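# Sort top-heavy tins into the grey crate

## Task

Four identical-looking tins stand on the tip-test stand, and some of them are top-heavy. Move every top-heavy tin into the grey crate, and leave each of the other tins standing upright on the stand, in front of the low stop bar. Everything must stay in place without the robot holding it. At the end, open the grippers and pull the arms away.

## Robot and tools

Robot: two xArm6 arms with parallel grippers, named left_arm and right_arm. Their bases sit at (+0.043, +0.338, 0) m and (+0.009, -0.272, 0) m in the scene frame, each turned slightly about z. The scene frame has its origin on the table top midway between the arms, +x out over the table, +z up, and left_arm on the +y side. The names say nothing about image sides.

Joint order. Every row and every per-joint list in a result uses this order for each arm: shoulder (joint2), elbow (joint3), waist (joint1), forearm roll (joint4), wrist pitch (joint5), wrist roll (joint6). Ranges in rad: shoulder -2.059 to 2.094, elbow -3.927 to 0.192, waist -6.283 to 6.283, forearm roll -6.283 to 6.283, wrist pitch -1.693 to 3.142, wrist roll -6.283 to 6.283. Real ends may sit 0.010 rad either way of these.

A row is always 14 numbers, each in [-1, 1], covering both arms even if one is idle: left_arm's six joint values then its opening, followed by right_arm's six joint values and opening. Joint values are offsets, not poses, scaled so 1.0 = 2.036 rad. The opening is absolute: +1 fully open, -1 closed.

execute_actions(actions): actions is a list of actions; each action is a list of 1 to 15 rows, each row run for one 1/30 s step, the last row repeating until 15 steps are used. Joint offsets in every row are counted from the joint angles at the start of that action (for the first action, from the last reported angles), not from the previous row. An action that would push a joint more than 0.010 rad beyond its range is rejected for both arms; a malformed action, or a first action failing that check, rejects the whole call. A joint sent past its true end stops there, and the result may say "joint sent to its limit". An empty list simply returns state and images.

move(target, speed, blocking): target is one 14-number row as above; its joint offsets are measured from the Joint positions in the latest result that printed them. All joints follow paths that finish together, so the gripper traces a curve; duration 0.5 to 10 s, cut off at 10 s. speed is in rad/s for the joint with farthest to travel, 0.01 to 2, default 0.5. Moves ignore obstacles and the other arm, and hit harder when fast or aimed deep past a contact. The finger opening is sent at the start. The result adds a move: line giving the ending (done, off_target, moving, held, fault), limits=held or limits=none, and each arm's joint furthest from target. With blocking=false you get a result after 0.5 s while motion continues; other actions and moves are refused until a result shows it ended, so call wait or stop.

wait(seconds): 0 to 10 s, arms hold their last command; returns early if a running move ends. stop(): brakes a running move; it needs room, more when fast; fingers keep moving. zoom_image(camera, region): region [x0, y0, x1, y1] in pixels of the latest image, at most 504x504; cameras cam_high, cam_low, cam_left_wrist, cam_right_wrist, all 896x504. read_manual(section) gives only licence text. finished_scene(scene) ends the current scene, given its number; it is final and reports success.

Results. The state line gives each gripper's end_effector_position (m) and end_effector_quat_wxyz plus velocities, in the scene frame; the printed position can be off, more at long reach. The position is the point between the pads when closed, about 2 cm short of the fingertips; fingers point along gripper +z, close along its y, and the tips advance about 10 mm as they close. Joint positions and Joint velocities list the six joints (rad) then pad gap in m (0.084 fully open). Joint targets shows what joints are driven toward now. grip_measured is the measured opening on the command scale. "joint command not followed" means a clearance check altered some joint targets. Joint torques are noisy, offset readings and include non-contact effort.

Motion limits: joint targets move at most 3.14 rad/s, stay within 0.623 rad of the measured angle each step, and are scaled back if they would shift the gripper more than 70 mm in one step. Large motions take several actions; an unfinished motion may need to be commanded again.

Gripping: to hold a tin, keep commanding an opening clearly below grip_measured; lower squeezes harder (about 24 N per pad maximum). Closing fast can squeeze too hard. Brief tugs on held parts or pushes on loose ones may occur.

Camera calibration (K, distortion, T_world_to_cam) is given for each camera; fixed cameras may be off by a couple of degrees and millimetres, and wrist cameras follow reported joints.

Avoid: knocking tins or anything off the table (fails the task), dropping or slamming tins, hard pushes, arms hitting each other. Contact torque reaching a joint's load limit (waist 47, shoulder 47, elbow 28.2, forearm roll 28.2, wrist pitch 18.8, wrist roll 18.8 N m, held weight included) causes a TORQUE FAULT: the arm backs off, holds 10 s and skips the rest of the call. Holding loads heats motors; MOTOR HOT appears from 65 °C and at 80 °C the arm brakes (OVER-TEMPERATURE FAULT).

Each tool is called after "Request:" as a command line: name --argument value for each argument, lists and objects as JSON in quotes; but a table of rows of numbers goes row by row, as --pt "numbers of a row", without its own name.

## Session

Request:
execute_actions --actions '[]'

Scene clock: 0.00 s.
left_arm: end_effector_position=(-0.0483, +0.6404, +0.3140) grip_measured=+1.00 end_effector_quat_wxyz=(-0.388, -0.218, +0.818, +0.364) end_effector_velocity=(-0.000, -0.000, -0.000) end_effector_angular_velocity=(+0.000, +0.000, -0.000) | right_arm: end_effector_position=(-0.0967, -0.7388, +0.2785) grip_measured=+1.00 end_effector_quat_wxyz=(-0.415, +0.630, +0.655, +0.048) end_effector_velocity=(-0.000, +0.000, +0.000) end_effector_angular_velocity=(+0.000, -0.001, -0.000)
Joint names: [shoulder, elbow, waist, forearm roll, wrist pitch, wrist roll]
Joint positions: left_arm=[-0.948 -0.301  1.004  1.153  1.397 -2.86   0.084] | right_arm=[ 0.591 -1.974 -1.584 -0.537  2.07   3.068  0.084]
Joint velocities: left_arm=[-0.001  0.    -0.     0.     0.    -0.    -0.   ] | right_arm=[-0.001  0.001 -0.001  0.    -0.    -0.001  0.   ]
Joint torques (N m, as the arm reports them, + toward a larger angle): no reading
Joint targets: left_arm=[-0.948 -0.301 1.004 1.153 1.397 -2.860] | right_arm=[0.591 -1.974 -1.584 -0.537 2.070 3.068]

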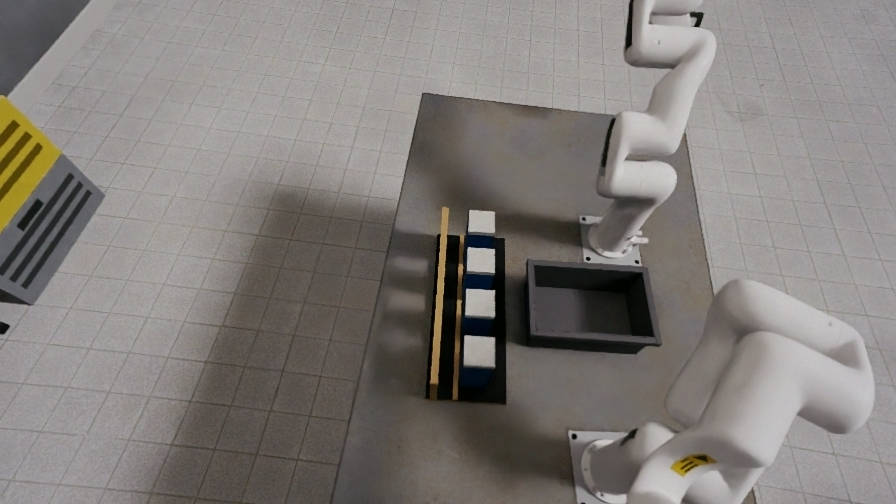

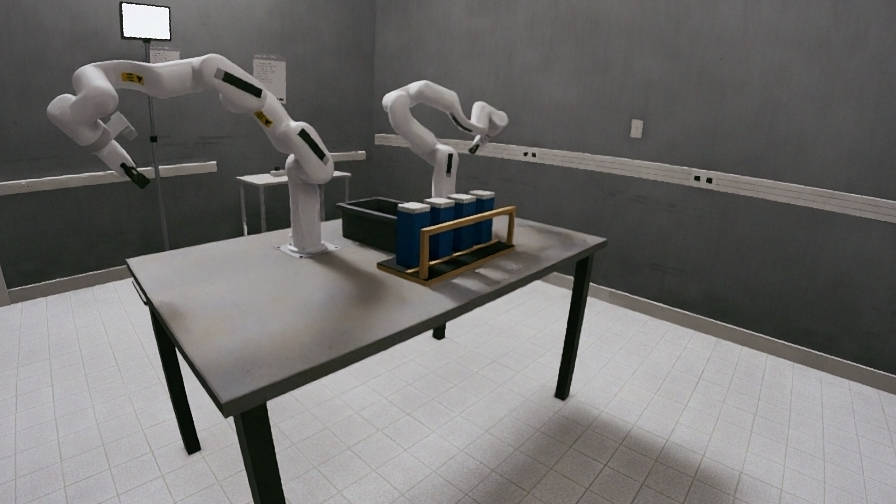

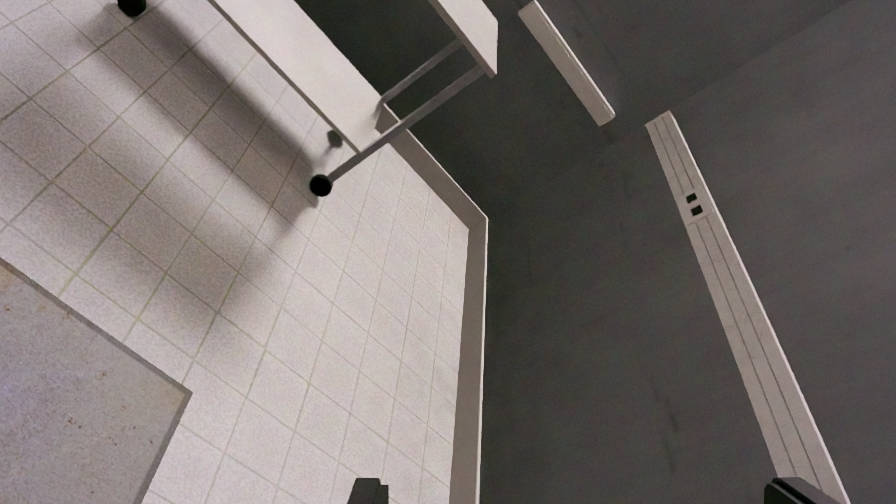

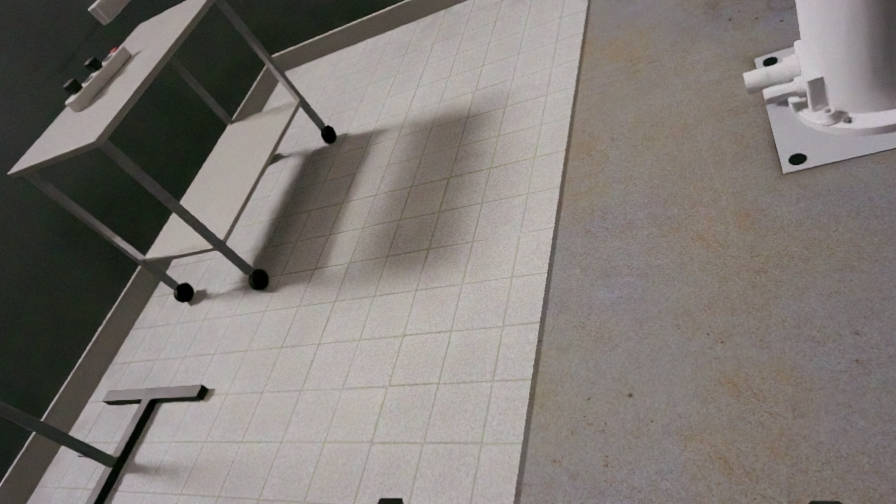

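Request:
zoom_image --camera "cam_high" --region '[380, 180, 680, 420]'

Request:
zoom_image --camera "cam_low" --region '[320, 170, 540, 300]'

Region (380, 180, 680, 420) of cam_high's 896x504 image, scaled by 1.680, with more detail than that image has; it fills the top 403 rows of this view, and the rest is white.

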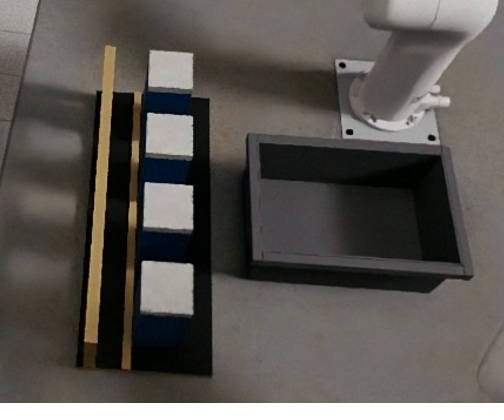

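Region (320, 170, 540, 300) of cam_low's 896x504 image, scaled by 2.291, with more detail than that image has; it fills the top 298 rows of this view, and the rest is white.

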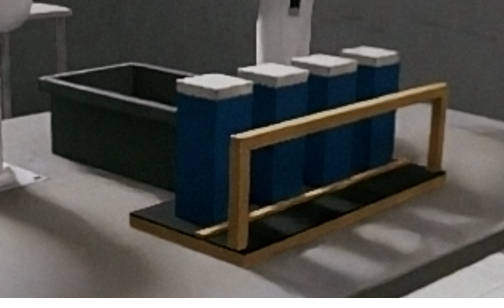

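Request:
move --target '[0.2423,-0.2706,-0.8900,-0.5663,-0.0444,-0.5236,1,-0.4887,0.5311,0.9832,0.2638,-0.3799,0.2304,1]' --speed 1.0

Scene clock: 12.97 s.
left_arm: end_effector_position=(+0.3123, +0.1145, +0.2801) grip_measured=+1.00 end_effector_quat_wxyz=(-0.000, -0.045, +0.999, -0.000) end_effector_velocity=(-0.000, -0.000, +0.000) end_effector_angular_velocity=(-0.000, +0.000, -0.000) | right_arm: end_effector_position=(+0.3307, -0.1024, +0.2799) grip_measured=+1.00 end_effector_quat_wxyz=(-0.000, -0.045, +0.999, -0.000) end_effector_velocity=(-0.001, +0.002, -0.000) end_effector_angular_velocity=(+0.001, +0.001, +0.005)
Joint names: [shoulder, elbow, waist, forearm roll, wrist pitch, wrist roll]
Joint positions: left_arm=[-0.455 -0.852 -0.808 -0.     1.307 -3.926  0.084] | right_arm=[-0.404 -0.893  0.417 -0.     1.297  3.537  0.084]
Joint velocities: left_arm=[-0.     0.    -0.001 -0.     0.    -0.     0.   ] | right_arm=[-0.     0.001  0.005  0.001  0.    -0.001  0.   ]
Joint torques (N m, as the arm reports them, + toward a larger angle): left_arm=[ -9.76 -12.35  -1.92  -0.49  -2.1   -0.88] | right_arm=[-17.98 -13.93  -1.98  -0.51  -1.24   0.43]
Joint targets: left_arm=[-0.455 -0.852 -0.808 -0.000 1.307 -3.926] | right_arm=[-0.404 -0.893 0.418 -0.000 1.297 3.537]
move: done; limits=none; left_arm: farthest joint: the waist, 0.000 radians from its target (1.812 radians at the start); right_arm: farthest joint: the wrist pitch, 0.001 radians from its target (0.774 radians at the start)
camera_calibration (this result's frames):
cam_left_wrist: T_world_to_cam=[[-0.11552, 0.993232, 0.0120466, -0.05598], [0.993281, 0.115423, 0.00843834, -0.260319], [0.00699077, 0.0129405, -0.999892, 0.410408], [0, 0, 0, 1]] pos_world=[0.249234, 0.0803372, 0.413234]
cam_right_wrist: T_world_to_cam=[[-0.0721113, 0.99739, -0.00365128, 0.159201], [0.997391, 0.0720984, -0.00353924, -0.254639], [-0.00326675, -0.00389697, -0.999987, 0.412468], [0, 0, 0, 1]] pos_world=[0.266802, -0.138819, 0.412142]

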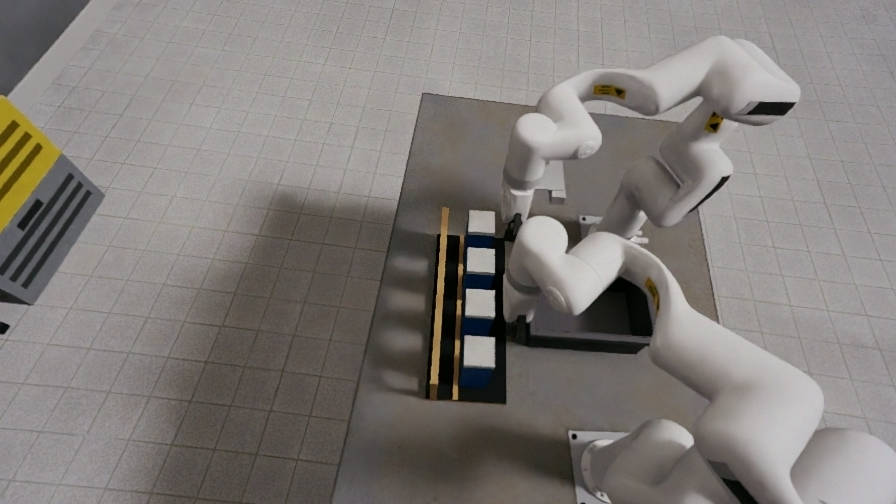

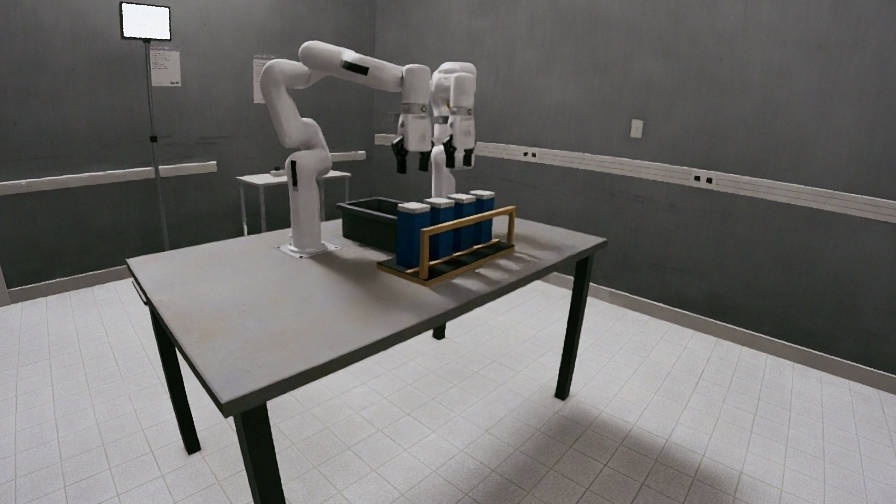

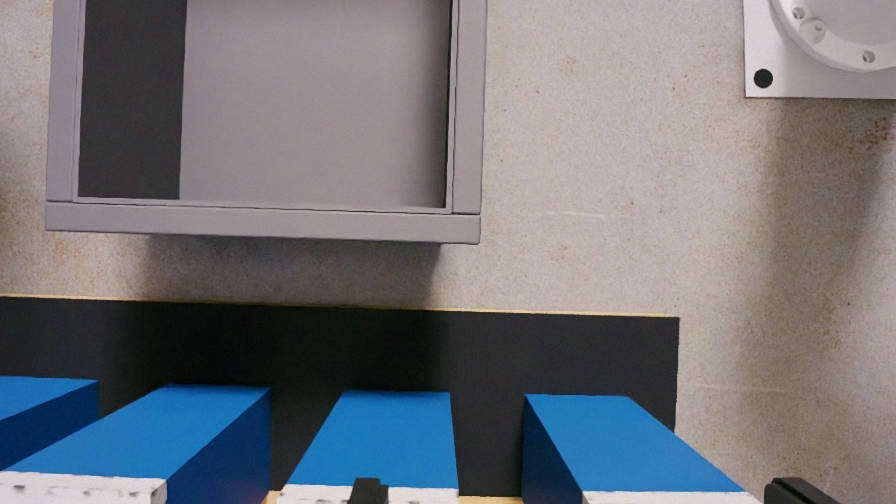

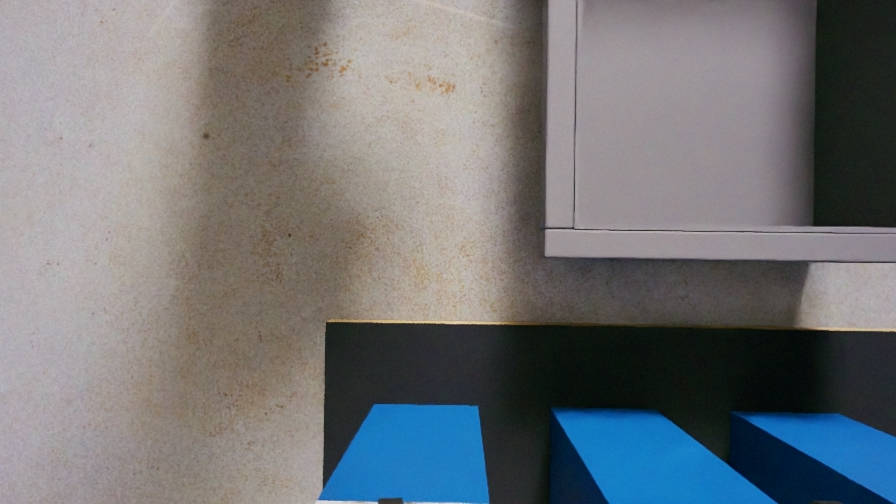

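Request:
move --target '[0.0680,0.1639,-0.0167,0,-0.2319,-0.0165,1,0.0776,0.1526,0.0155,0,-0.2302,0.0153,1]' --speed 0.5

Scene clock: 17.83 s.
left_arm: end_effector_position=(+0.3003, +0.1093, +0.1303) grip_measured=+1.00 end_effector_quat_wxyz=(+0.000, -0.045, +0.999, -0.000) end_effector_velocity=(-0.000, +0.000, -0.001) end_effector_angular_velocity=(+0.001, +0.001, -0.000) | right_arm: end_effector_position=(+0.3254, -0.0922, +0.1309) grip_measured=+1.00 end_effector_quat_wxyz=(+0.001, -0.045, +0.999, +0.001) end_effector_velocity=(-0.000, -0.000, -0.001) end_effector_angular_velocity=(-0.001, +0.002, +0.001)
Joint names: [shoulder, elbow, waist, forearm roll, wrist pitch, wrist roll]
Joint positions: left_arm=[-0.316 -0.519 -0.842 -0.     0.835 -3.96   0.084] | right_arm=[-0.247 -0.584  0.449 -0.     0.828  3.568  0.084]
Joint velocities: left_arm=[ 0.002  0.002 -0.001 -0.    -0.002 -0.001 -0.   ] | right_arm=[ 0.002  0.    -0.     0.    -0.001 -0.001 -0.   ]
Joint torques (N m, as the arm reports them, + toward a larger angle): left_arm=[-11.23 -11.08  -1.88  -0.72  -1.93  -0.86] | right_arm=[-14.82 -10.14  -2.16  -0.6   -0.89   0.44]
Joint targets: left_arm=[-0.316 -0.519 -0.842 -0.000 0.835 -3.960] | right_arm=[-0.246 -0.582 0.449 -0.000 0.829 3.568]
move: done; limits=none; left_arm: farthest joint: the elbow, 0.001 radians from its target (0.334 radians at the start); right_arm: farthest joint: the elbow, 0.002 radians from its target (0.310 radians at the start)
camera_calibration (this result's frames):
cam_left_wrist: T_world_to_cam=[[-0.115203, 0.993272, 0.0117586, -0.0503595], [0.993315, 0.115104, 0.00874087, -0.24663], [0.0073286, 0.012687, -0.999893, 0.260678], [0, 0, 0, 1]] pos_world=[0.237269, 0.0751015, 0.263398]
cam_right_wrist: T_world_to_cam=[[-0.0725135, 0.997365, -0.00222306, 0.14809], [0.997367, 0.0725122, -0.000638176, -0.250889], [-0.000475295, -0.00226348, -0.999997, 0.262772], [0, 0, 0, 1]] pos_world=[0.261092, -0.128913, 0.26294]

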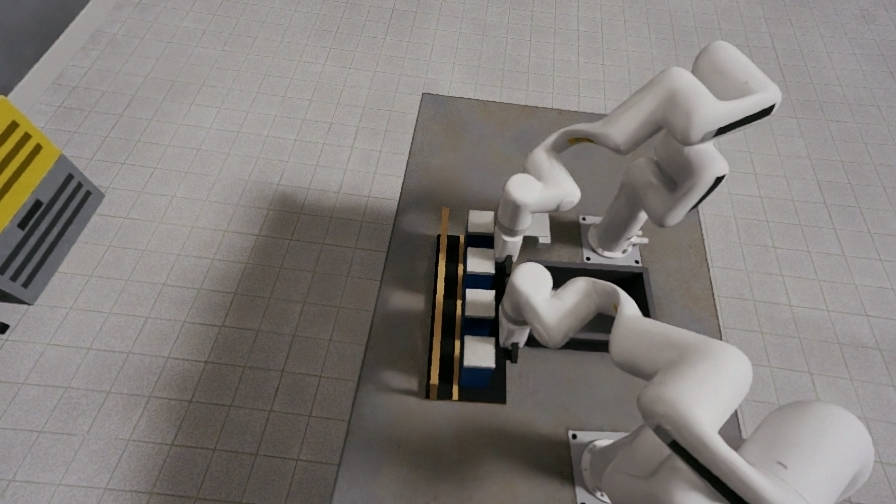

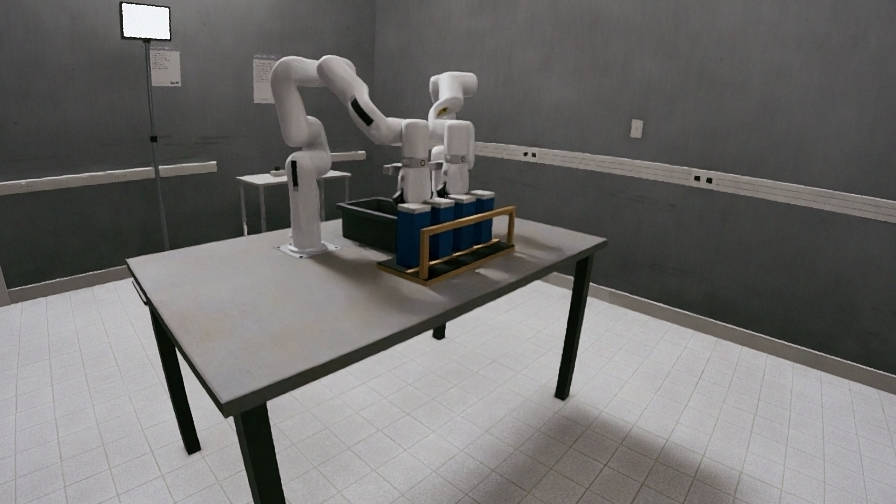

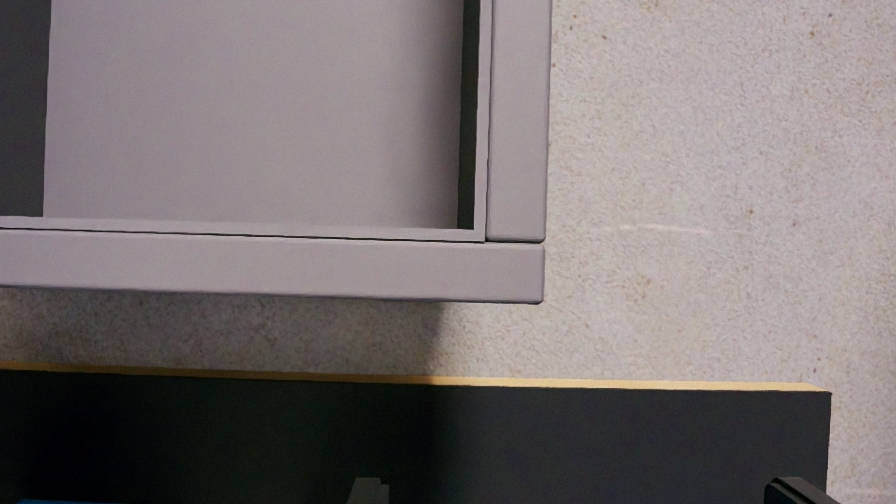

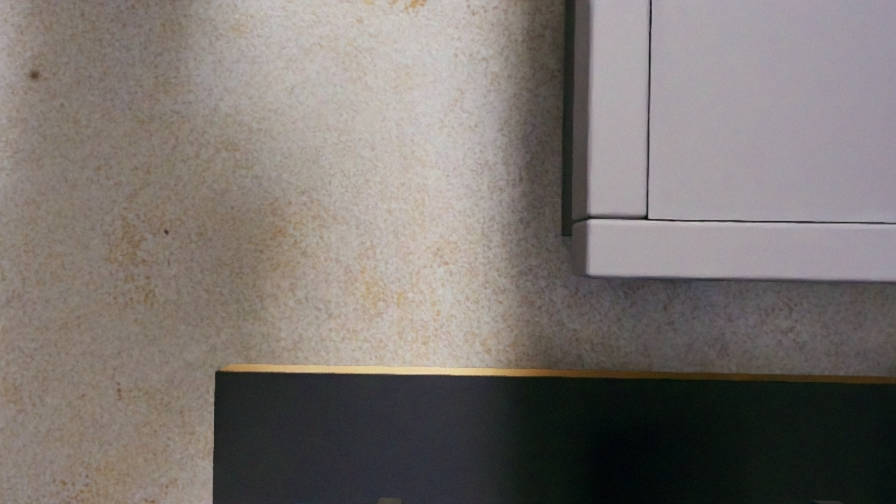

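Request:
move --target '[0.0693,-0.0808,0.0557,0,0.0115,0.0559,1,0.0868,-0.1040,-0.0284,0,0.0186,-0.0281,1]' --speed 0.12

Request:
zoom_image --camera "cam_low" --region '[320, 140, 560, 300]'

Scene clock: 21.07 s.
left_arm: end_effector_position=(+0.3610, +0.1141, +0.1399) grip_measured=+1.00 end_effector_quat_wxyz=(+0.000, -0.045, +0.999, -0.000) end_effector_velocity=(+0.000, +0.000, -0.000) end_effector_angular_velocity=(+0.000, +0.001, +0.001) | right_arm: end_effector_position=(+0.3852, -0.0860, +0.1397) grip_measured=+1.00 end_effector_quat_wxyz=(-0.001, -0.045, +0.999, -0.000) end_effector_velocity=(+0.001, +0.001, +0.001) end_effector_angular_velocity=(+0.001, -0.000, -0.001)
Joint names: [shoulder, elbow, waist, forearm roll, wrist pitch, wrist roll]
Joint positions: left_arm=[-0.176 -0.683 -0.729 -0.     0.859 -3.846  0.084] | right_arm=[-0.07  -0.795  0.391 -0.     0.867  3.511  0.084]
Joint velocities: left_arm=[ 0.001 -0.     0.001 -0.001  0.     0.001  0.   ] | right_arm=[ 0.001 -0.003  0.001  0.001  0.001  0.    -0.   ]
Joint torques (N m, as the arm reports them, + toward a larger angle): left_arm=[-13.96 -11.2   -1.52  -0.5   -2.1   -0.8 ] | right_arm=[-26.91 -15.74  -3.11  -0.91  -2.9    0.73]
Joint targets: left_arm=[-0.175 -0.683 -0.728 -0.000 0.859 -3.846] | right_arm=[-0.070 -0.796 0.391 -0.000 0.866 3.511]
move: done; limits=none; left_arm: farthest joint: the shoulder, 0.001 radians from its target (0.141 radians at the start); right_arm: farthest joint: the elbow, 0.001 radians from its target (0.214 radians at the start)
camera_calibration (this result's frames):
cam_left_wrist: T_world_to_cam=[[-0.114737, 0.993326, 0.0118177, -0.0484439], [0.993369, 0.114638, 0.00872717, -0.307518], [0.00731416, 0.0127407, -0.999892, 0.269802], [0, 0, 0, 1]] pos_world=[0.297947, 0.0799364, 0.273029]
cam_right_wrist: T_world_to_cam=[[-0.0721734, 0.997384, -0.00396193, 0.146363], [0.997383, 0.0721555, -0.00448966, -0.310499], [-0.00419205, -0.0042756, -0.999982, 0.272842], [0, 0, 0, 1]] pos_world=[0.321394, -0.122409, 0.272023]

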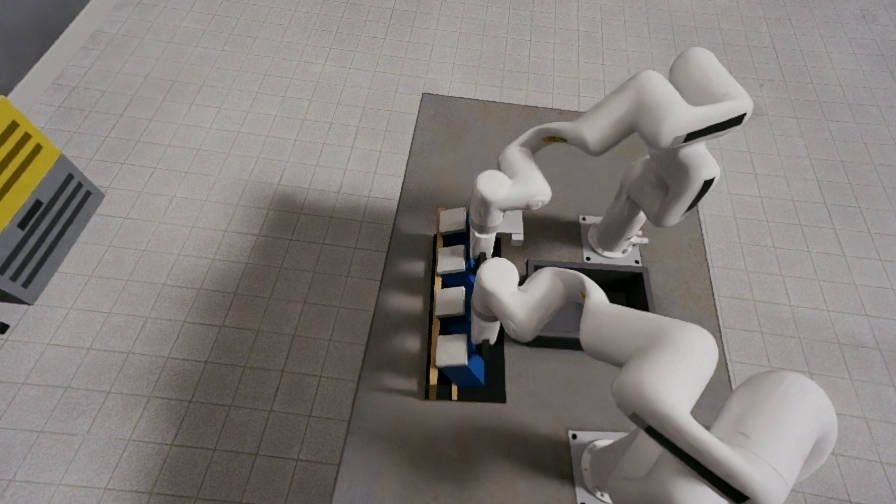

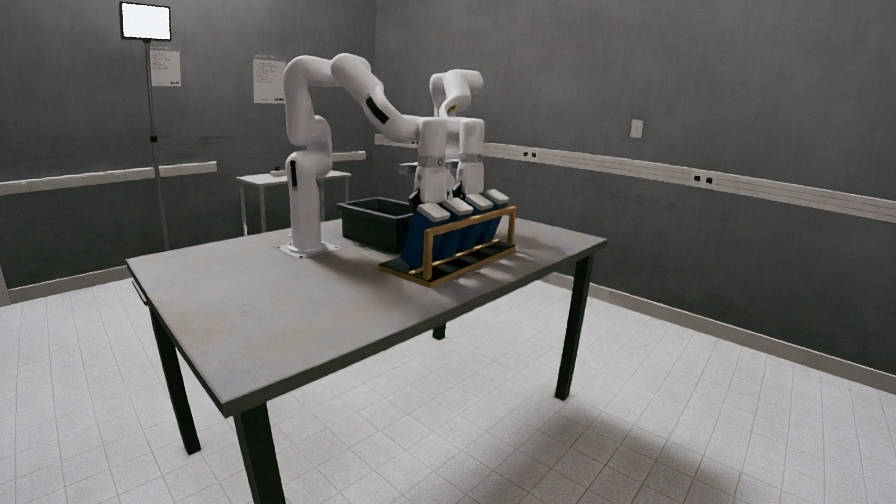

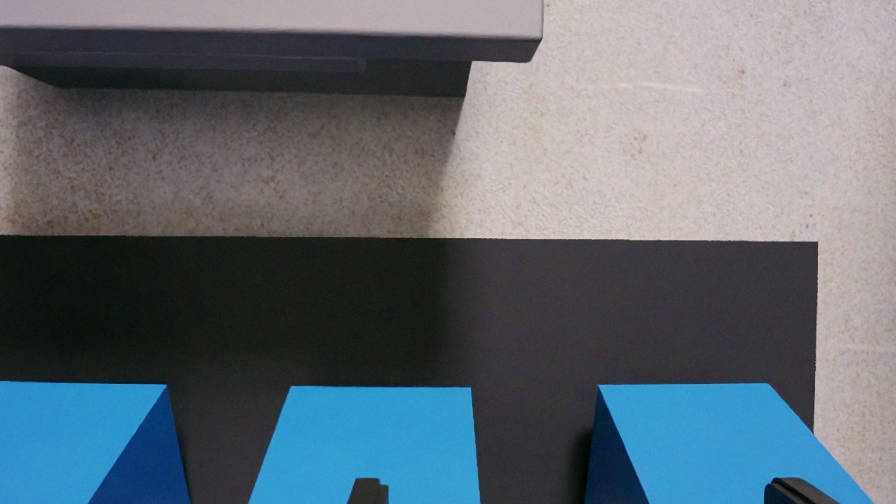

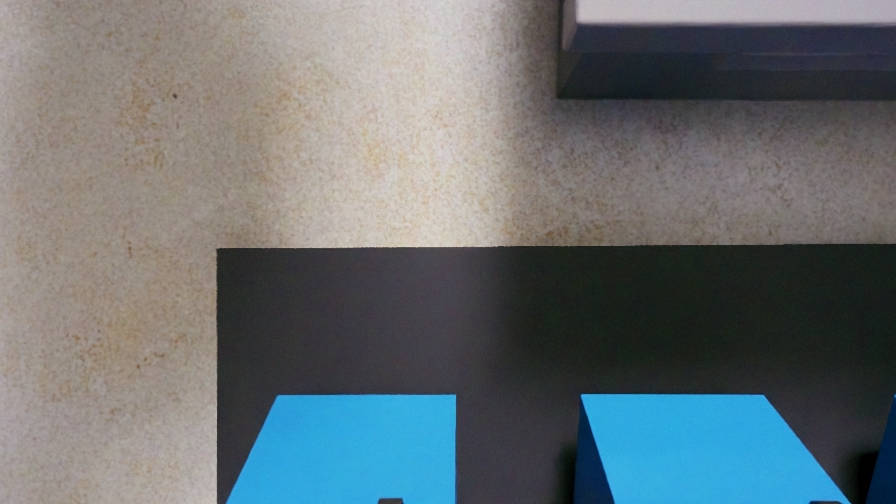

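Region (320, 140, 560, 300) of cam_low's 896x504 image, scaled by 2.100, with more detail than that image has.

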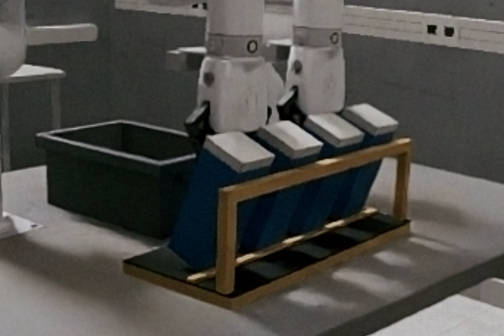

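Request:
move --target '[-0.0693,0.0808,-0.0557,0,-0.0115,-0.0559,1,-0.0868,0.1040,0.0284,0,-0.0186,0.0281,1]' --speed 0.15

Request:
zoom_image --camera "cam_low" --region '[320, 140, 560, 300]'

Scene clock: 23.30 s.
left_arm: end_effector_position=(+0.3004, +0.1093, +0.1303) grip_measured=+1.00 end_effector_quat_wxyz=(+0.000, -0.045, +0.999, -0.000) end_effector_velocity=(-0.001, +0.000, -0.000) end_effector_angular_velocity=(+0.001, +0.001, -0.000) | right_arm: end_effector_position=(+0.3251, -0.0924, +0.1306) grip_measured=+1.00 end_effector_quat_wxyz=(+0.001, -0.046, +0.999, +0.000) end_effector_velocity=(-0.000, -0.000, +0.000) end_effector_angular_velocity=(+0.000, -0.001, -0.000)
Joint names: [shoulder, elbow, waist, forearm roll, wrist pitch, wrist roll]
Joint positions: left_arm=[-0.316 -0.519 -0.842 -0.     0.835 -3.96   0.084] | right_arm=[-0.246 -0.583  0.449 -0.     0.829  3.568  0.084]
Joint velocities: left_arm=[-0.002  0.003 -0.002  0.     0.    -0.002  0.   ] | right_arm=[-0.002  0.002 -0.    -0.    -0.001 -0.     0.   ]
Joint torques (N m, as the arm reports them, + toward a larger angle): left_arm=[-11.28 -10.91  -1.69  -0.34  -1.94  -0.86] | right_arm=[-20.14 -12.78  -2.06  -0.54  -1.21   0.36]
Joint targets: left_arm=[-0.317 -0.519 -0.842 -0.000 0.835 -3.960] | right_arm=[-0.247 -0.583 0.449 -0.000 0.829 3.568]
move: done; limits=none; left_arm: farthest joint: the waist, 0.001 radians from its target (0.114 radians at the start); right_arm: farthest joint: the waist, 0.000 radians from its target (0.058 radians at the start)
camera_calibration (this result's frames):
cam_left_wrist: T_world_to_cam=[[-0.115215, 0.993271, 0.0117561, -0.0503487], [0.993314, 0.115116, 0.00874287, -0.246671], [0.00733072, 0.0126848, -0.999893, 0.260681], [0, 0, 0, 1]] pos_world=[0.23731, 0.075099, 0.263401]
cam_right_wrist: T_world_to_cam=[[-0.0727348, 0.997347, -0.00278752, 0.14838], [0.99735, 0.07273, -0.00178065, -0.250381], [-0.00157319, -0.00290965, -0.999995, 0.26272], [0, 0, 0, 1]] pos_world=[0.260923, -0.129012, 0.262686]

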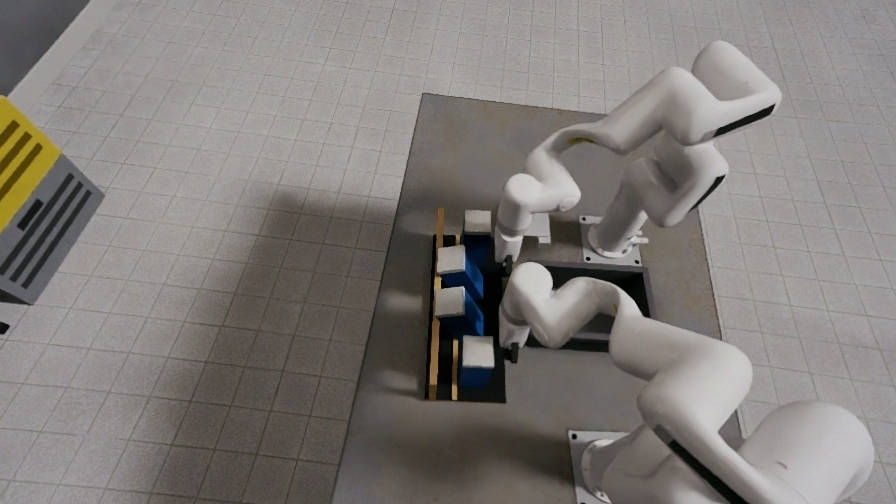

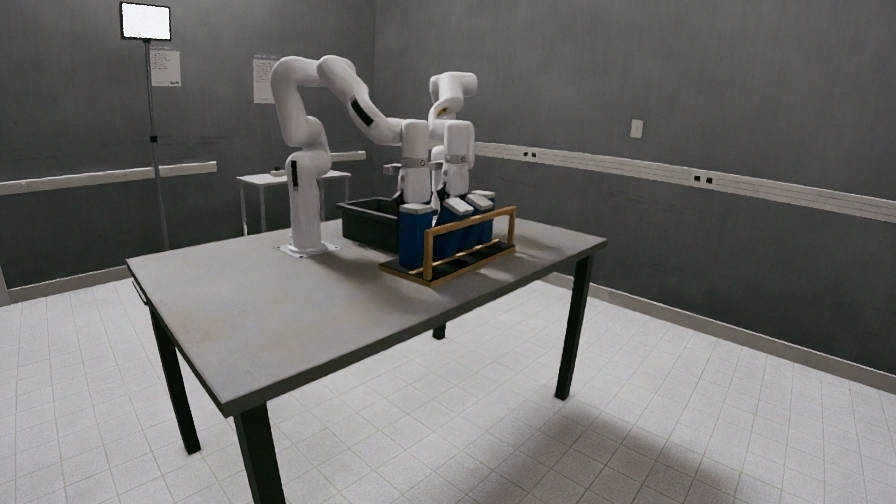

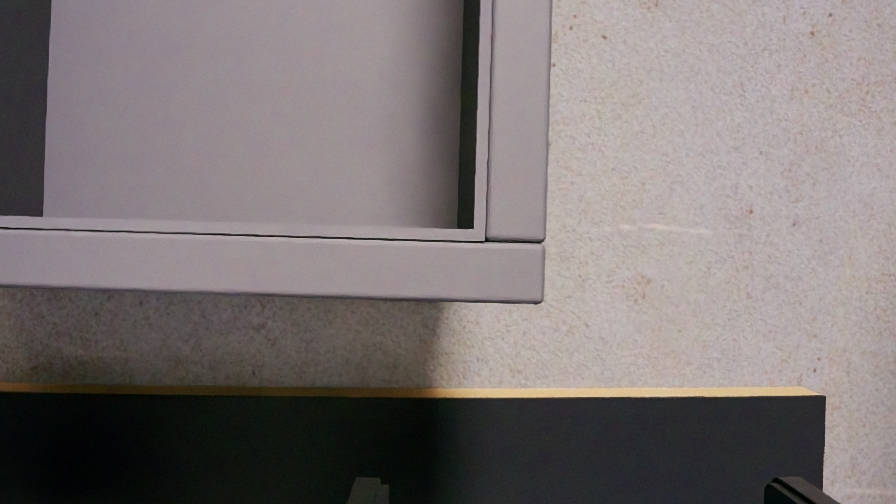

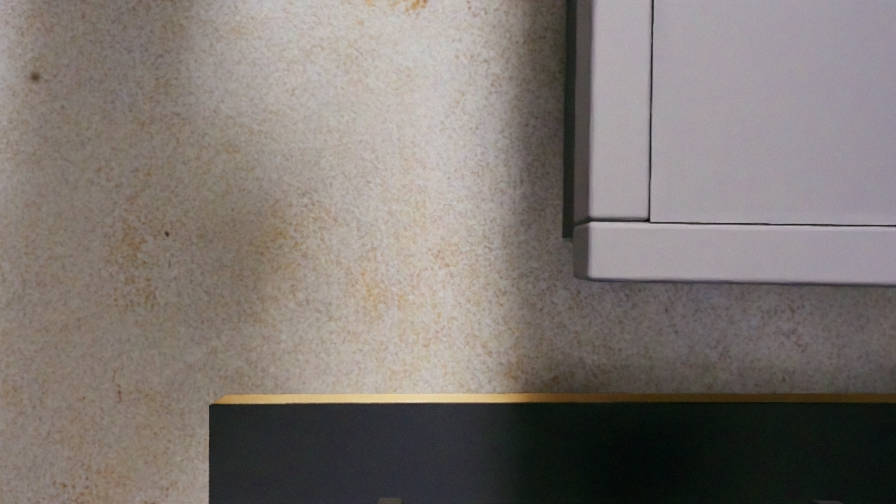

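Region (320, 140, 560, 300) of cam_low's 896x504 image, scaled by 2.100, with more detail than that image has.

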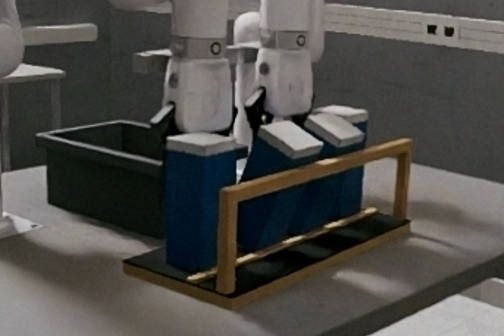

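Request:
move --target '[-0.0680,-0.1639,0.0167,0,0.2319,0.0165,1,-0.0776,-0.1526,-0.0155,0,0.2302,-0.0153,1]' --speed 0.8

Scene clock: 26.20 s.
left_arm: end_effector_position=(+0.3123, +0.1145, +0.2801) grip_measured=+1.00 end_effector_quat_wxyz=(-0.000, -0.045, +0.999, -0.000) end_effector_velocity=(+0.001, -0.000, +0.002) end_effector_angular_velocity=(-0.002, -0.003, +0.001) | right_arm: end_effector_position=(+0.3309, -0.1023, +0.2805) grip_measured=+1.00 end_effector_quat_wxyz=(+0.000, -0.045, +0.999, +0.000) end_effector_velocity=(+0.000, +0.000, +0.001) end_effector_angular_velocity=(+0.002, -0.003, +0.001)
Joint names: [shoulder, elbow, waist, forearm roll, wrist pitch, wrist roll]
Joint positions: left_arm=[-0.455 -0.852 -0.808 -0.     1.307 -3.926  0.084] | right_arm=[-0.404 -0.894  0.417 -0.     1.297  3.537  0.084]
Joint velocities: left_arm=[-0.002 -0.003  0.001 -0.     0.001 -0.     0.   ] | right_arm=[-0.001 -0.001 -0.     0.    -0.001 -0.001 -0.   ]
Joint torques (N m, as the arm reports them, + toward a larger angle): left_arm=[-10.   -12.27  -1.59  -0.44  -1.93  -0.92] | right_arm=[-17.81 -14.02  -2.12  -0.48  -1.22   0.39]
Joint targets: left_arm=[-0.455 -0.853 -0.808 -0.000 1.307 -3.926] | right_arm=[-0.404 -0.894 0.417 -0.000 1.297 3.537]
move: done; limits=none; left_arm: farthest joint: the waist, 0.000 radians from its target (0.034 radians at the start); right_arm: farthest joint: the waist, 0.000 radians from its target (0.032 radians at the start)
camera_calibration (this result's frames):
cam_left_wrist: T_world_to_cam=[[-0.115528, 0.99323, 0.0121081, -0.0559943], [0.99328, 0.115432, 0.00837846, -0.260337], [0.00692408, 0.0129946, -0.999892, 0.410395], [0, 0, 0, 1]] pos_world=[0.249277, 0.0803335, 0.41321]
cam_right_wrist: T_world_to_cam=[[-0.0723054, 0.997378, -0.00303358, 0.159004], [0.997381, 0.0722989, -0.00220346, -0.255185], [-0.00197836, -0.00318495, -0.999993, 0.41273], [0, 0, 0, 1]] pos_world=[0.26683, -0.138823, 0.412647]

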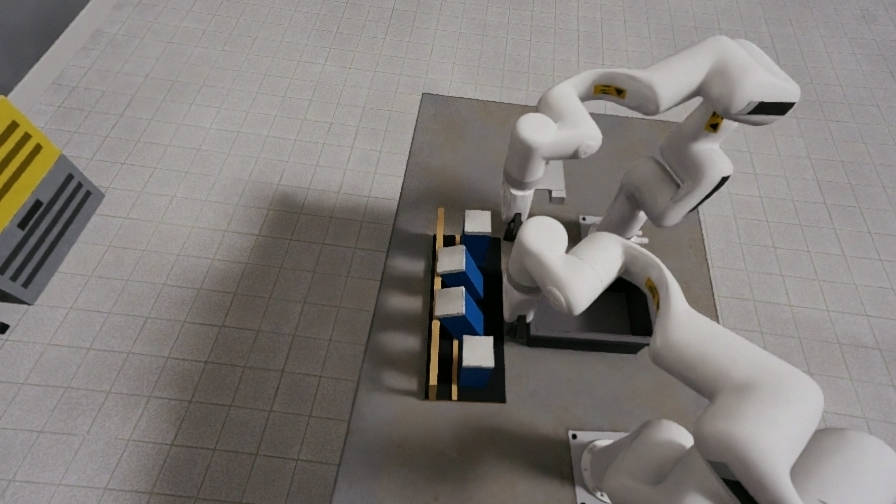

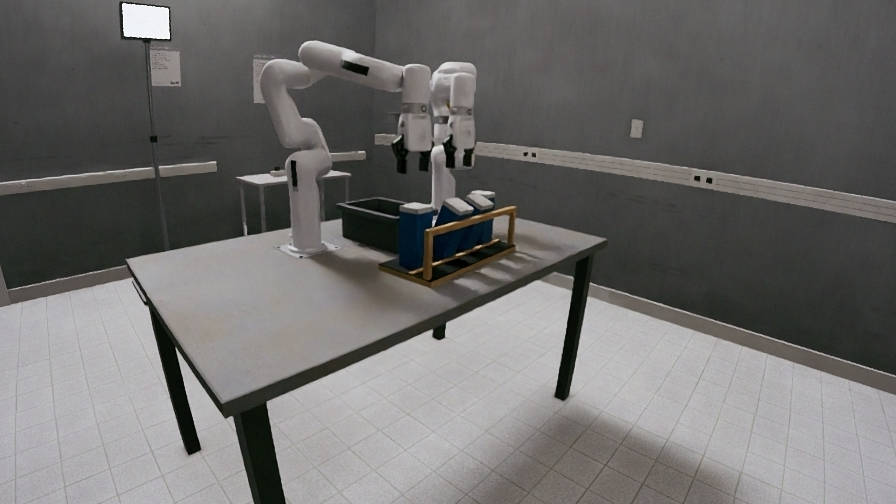

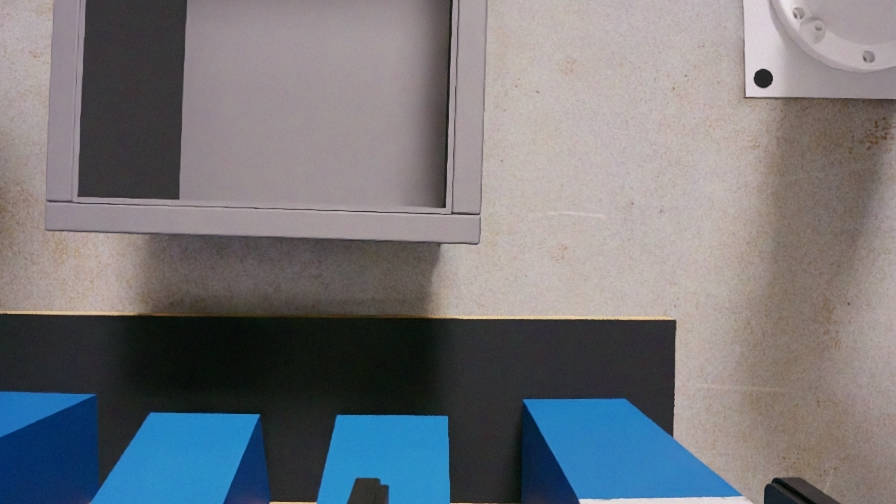

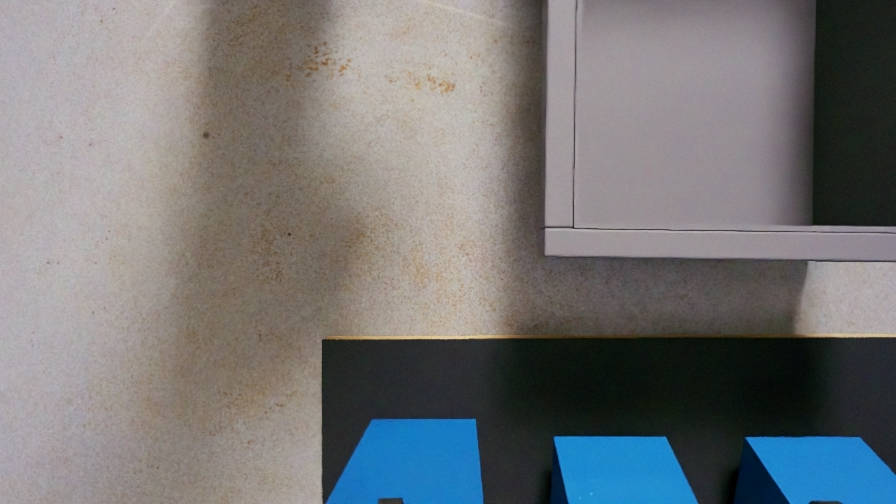

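Request:
move --target '[0.1954,-0.1418,0.0278,0,-0.0535,0.0192,1,0,0,-0.1473,0,0,-0.1473,1]' --speed 0.8

Scene clock: 28.87 s.
left_arm: end_effector_position=(+0.4132, +0.0645, +0.2501) grip_measured=+1.00 end_effector_quat_wxyz=(-0.000, -0.054, +0.999, -0.000) end_effector_velocity=(+0.001, -0.000, -0.001) end_effector_angular_velocity=(+0.001, +0.001, -0.000) | right_arm: end_effector_position=(+0.3668, -0.2048, +0.2805) grip_measured=+1.00 end_effector_quat_wxyz=(+0.000, -0.045, +0.999, +0.000) end_effector_velocity=(+0.000, -0.001, +0.000) end_effector_angular_velocity=(-0.000, -0.000, +0.000)
Joint names: [shoulder, elbow, waist, forearm roll, wrist pitch, wrist roll]
Joint positions: left_arm=[-0.057 -1.141 -0.751 -0.     1.198 -3.887  0.084] | right_arm=[-0.404 -0.894  0.118 -0.     1.297  3.237  0.084]
Joint velocities: left_arm=[ 0.004 -0.002  0.001  0.    -0.     0.001 -0.   ] | right_arm=[-0.001  0.    -0.003 -0.     0.    -0.003  0.   ]
Joint torques (N m, as the arm reports them, + toward a larger angle): left_arm=[-17.46 -12.3   -1.51  -0.48  -1.99  -0.84] | right_arm=[-18.   -13.98  -2.13  -0.64  -1.32   0.49]
Joint targets: left_arm=[-0.057 -1.141 -0.751 -0.000 1.198 -3.887] | right_arm=[-0.404 -0.894 0.117 -0.000 1.297 3.237]
move: done; limits=none; left_arm: farthest joint: the waist, 0.000 radians from its target (0.056 radians at the start); right_arm: farthest joint: the waist, 0.001 radians from its target (0.300 radians at the start)
camera_calibration (this result's frames):
cam_left_wrist: T_world_to_cam=[[-0.132858, 0.991062, 0.0120267, 0.0130726], [0.991112, 0.132762, 0.00845683, -0.354772], [0.00678456, 0.0130434, -0.999892, 0.380424], [0, 0, 0, 1]] pos_world=[0.350774, 0.0291824, 0.383226]
cam_right_wrist: T_world_to_cam=[[-0.0725275, 0.997361, -0.00321021, 0.264028], [0.997365, 0.0725208, -0.00218098, -0.283488], [-0.00194242, -0.00335993, -0.999992, 0.412427], [0, 0, 0, 1]] pos_world=[0.302692, -0.241387, 0.412653]

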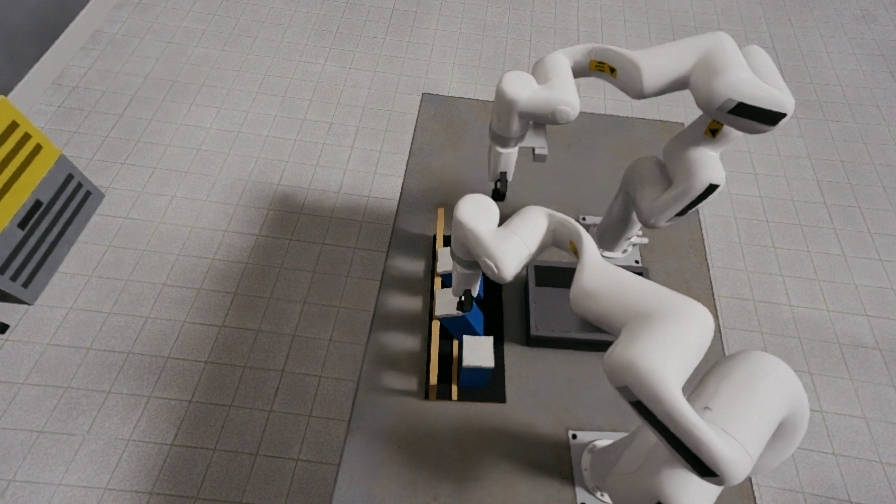

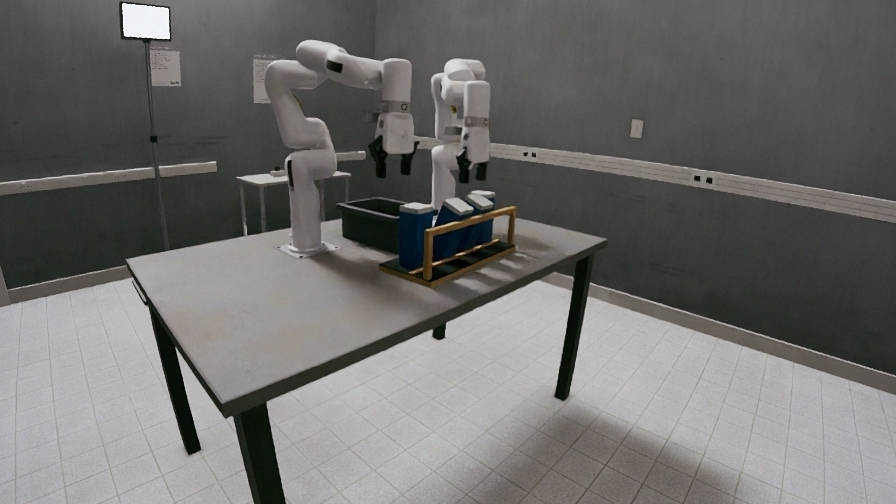

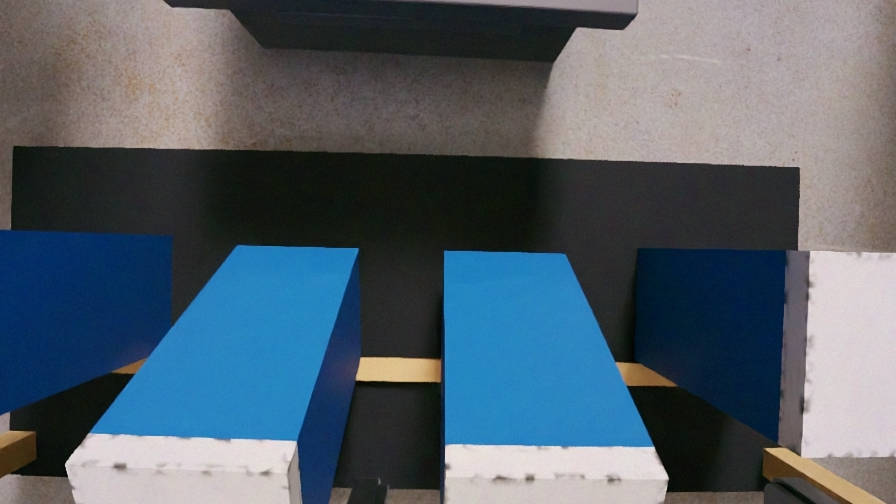

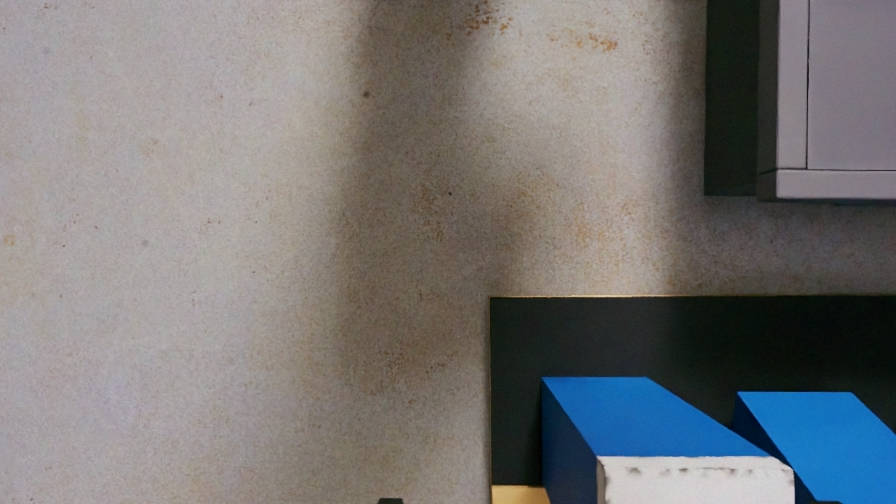

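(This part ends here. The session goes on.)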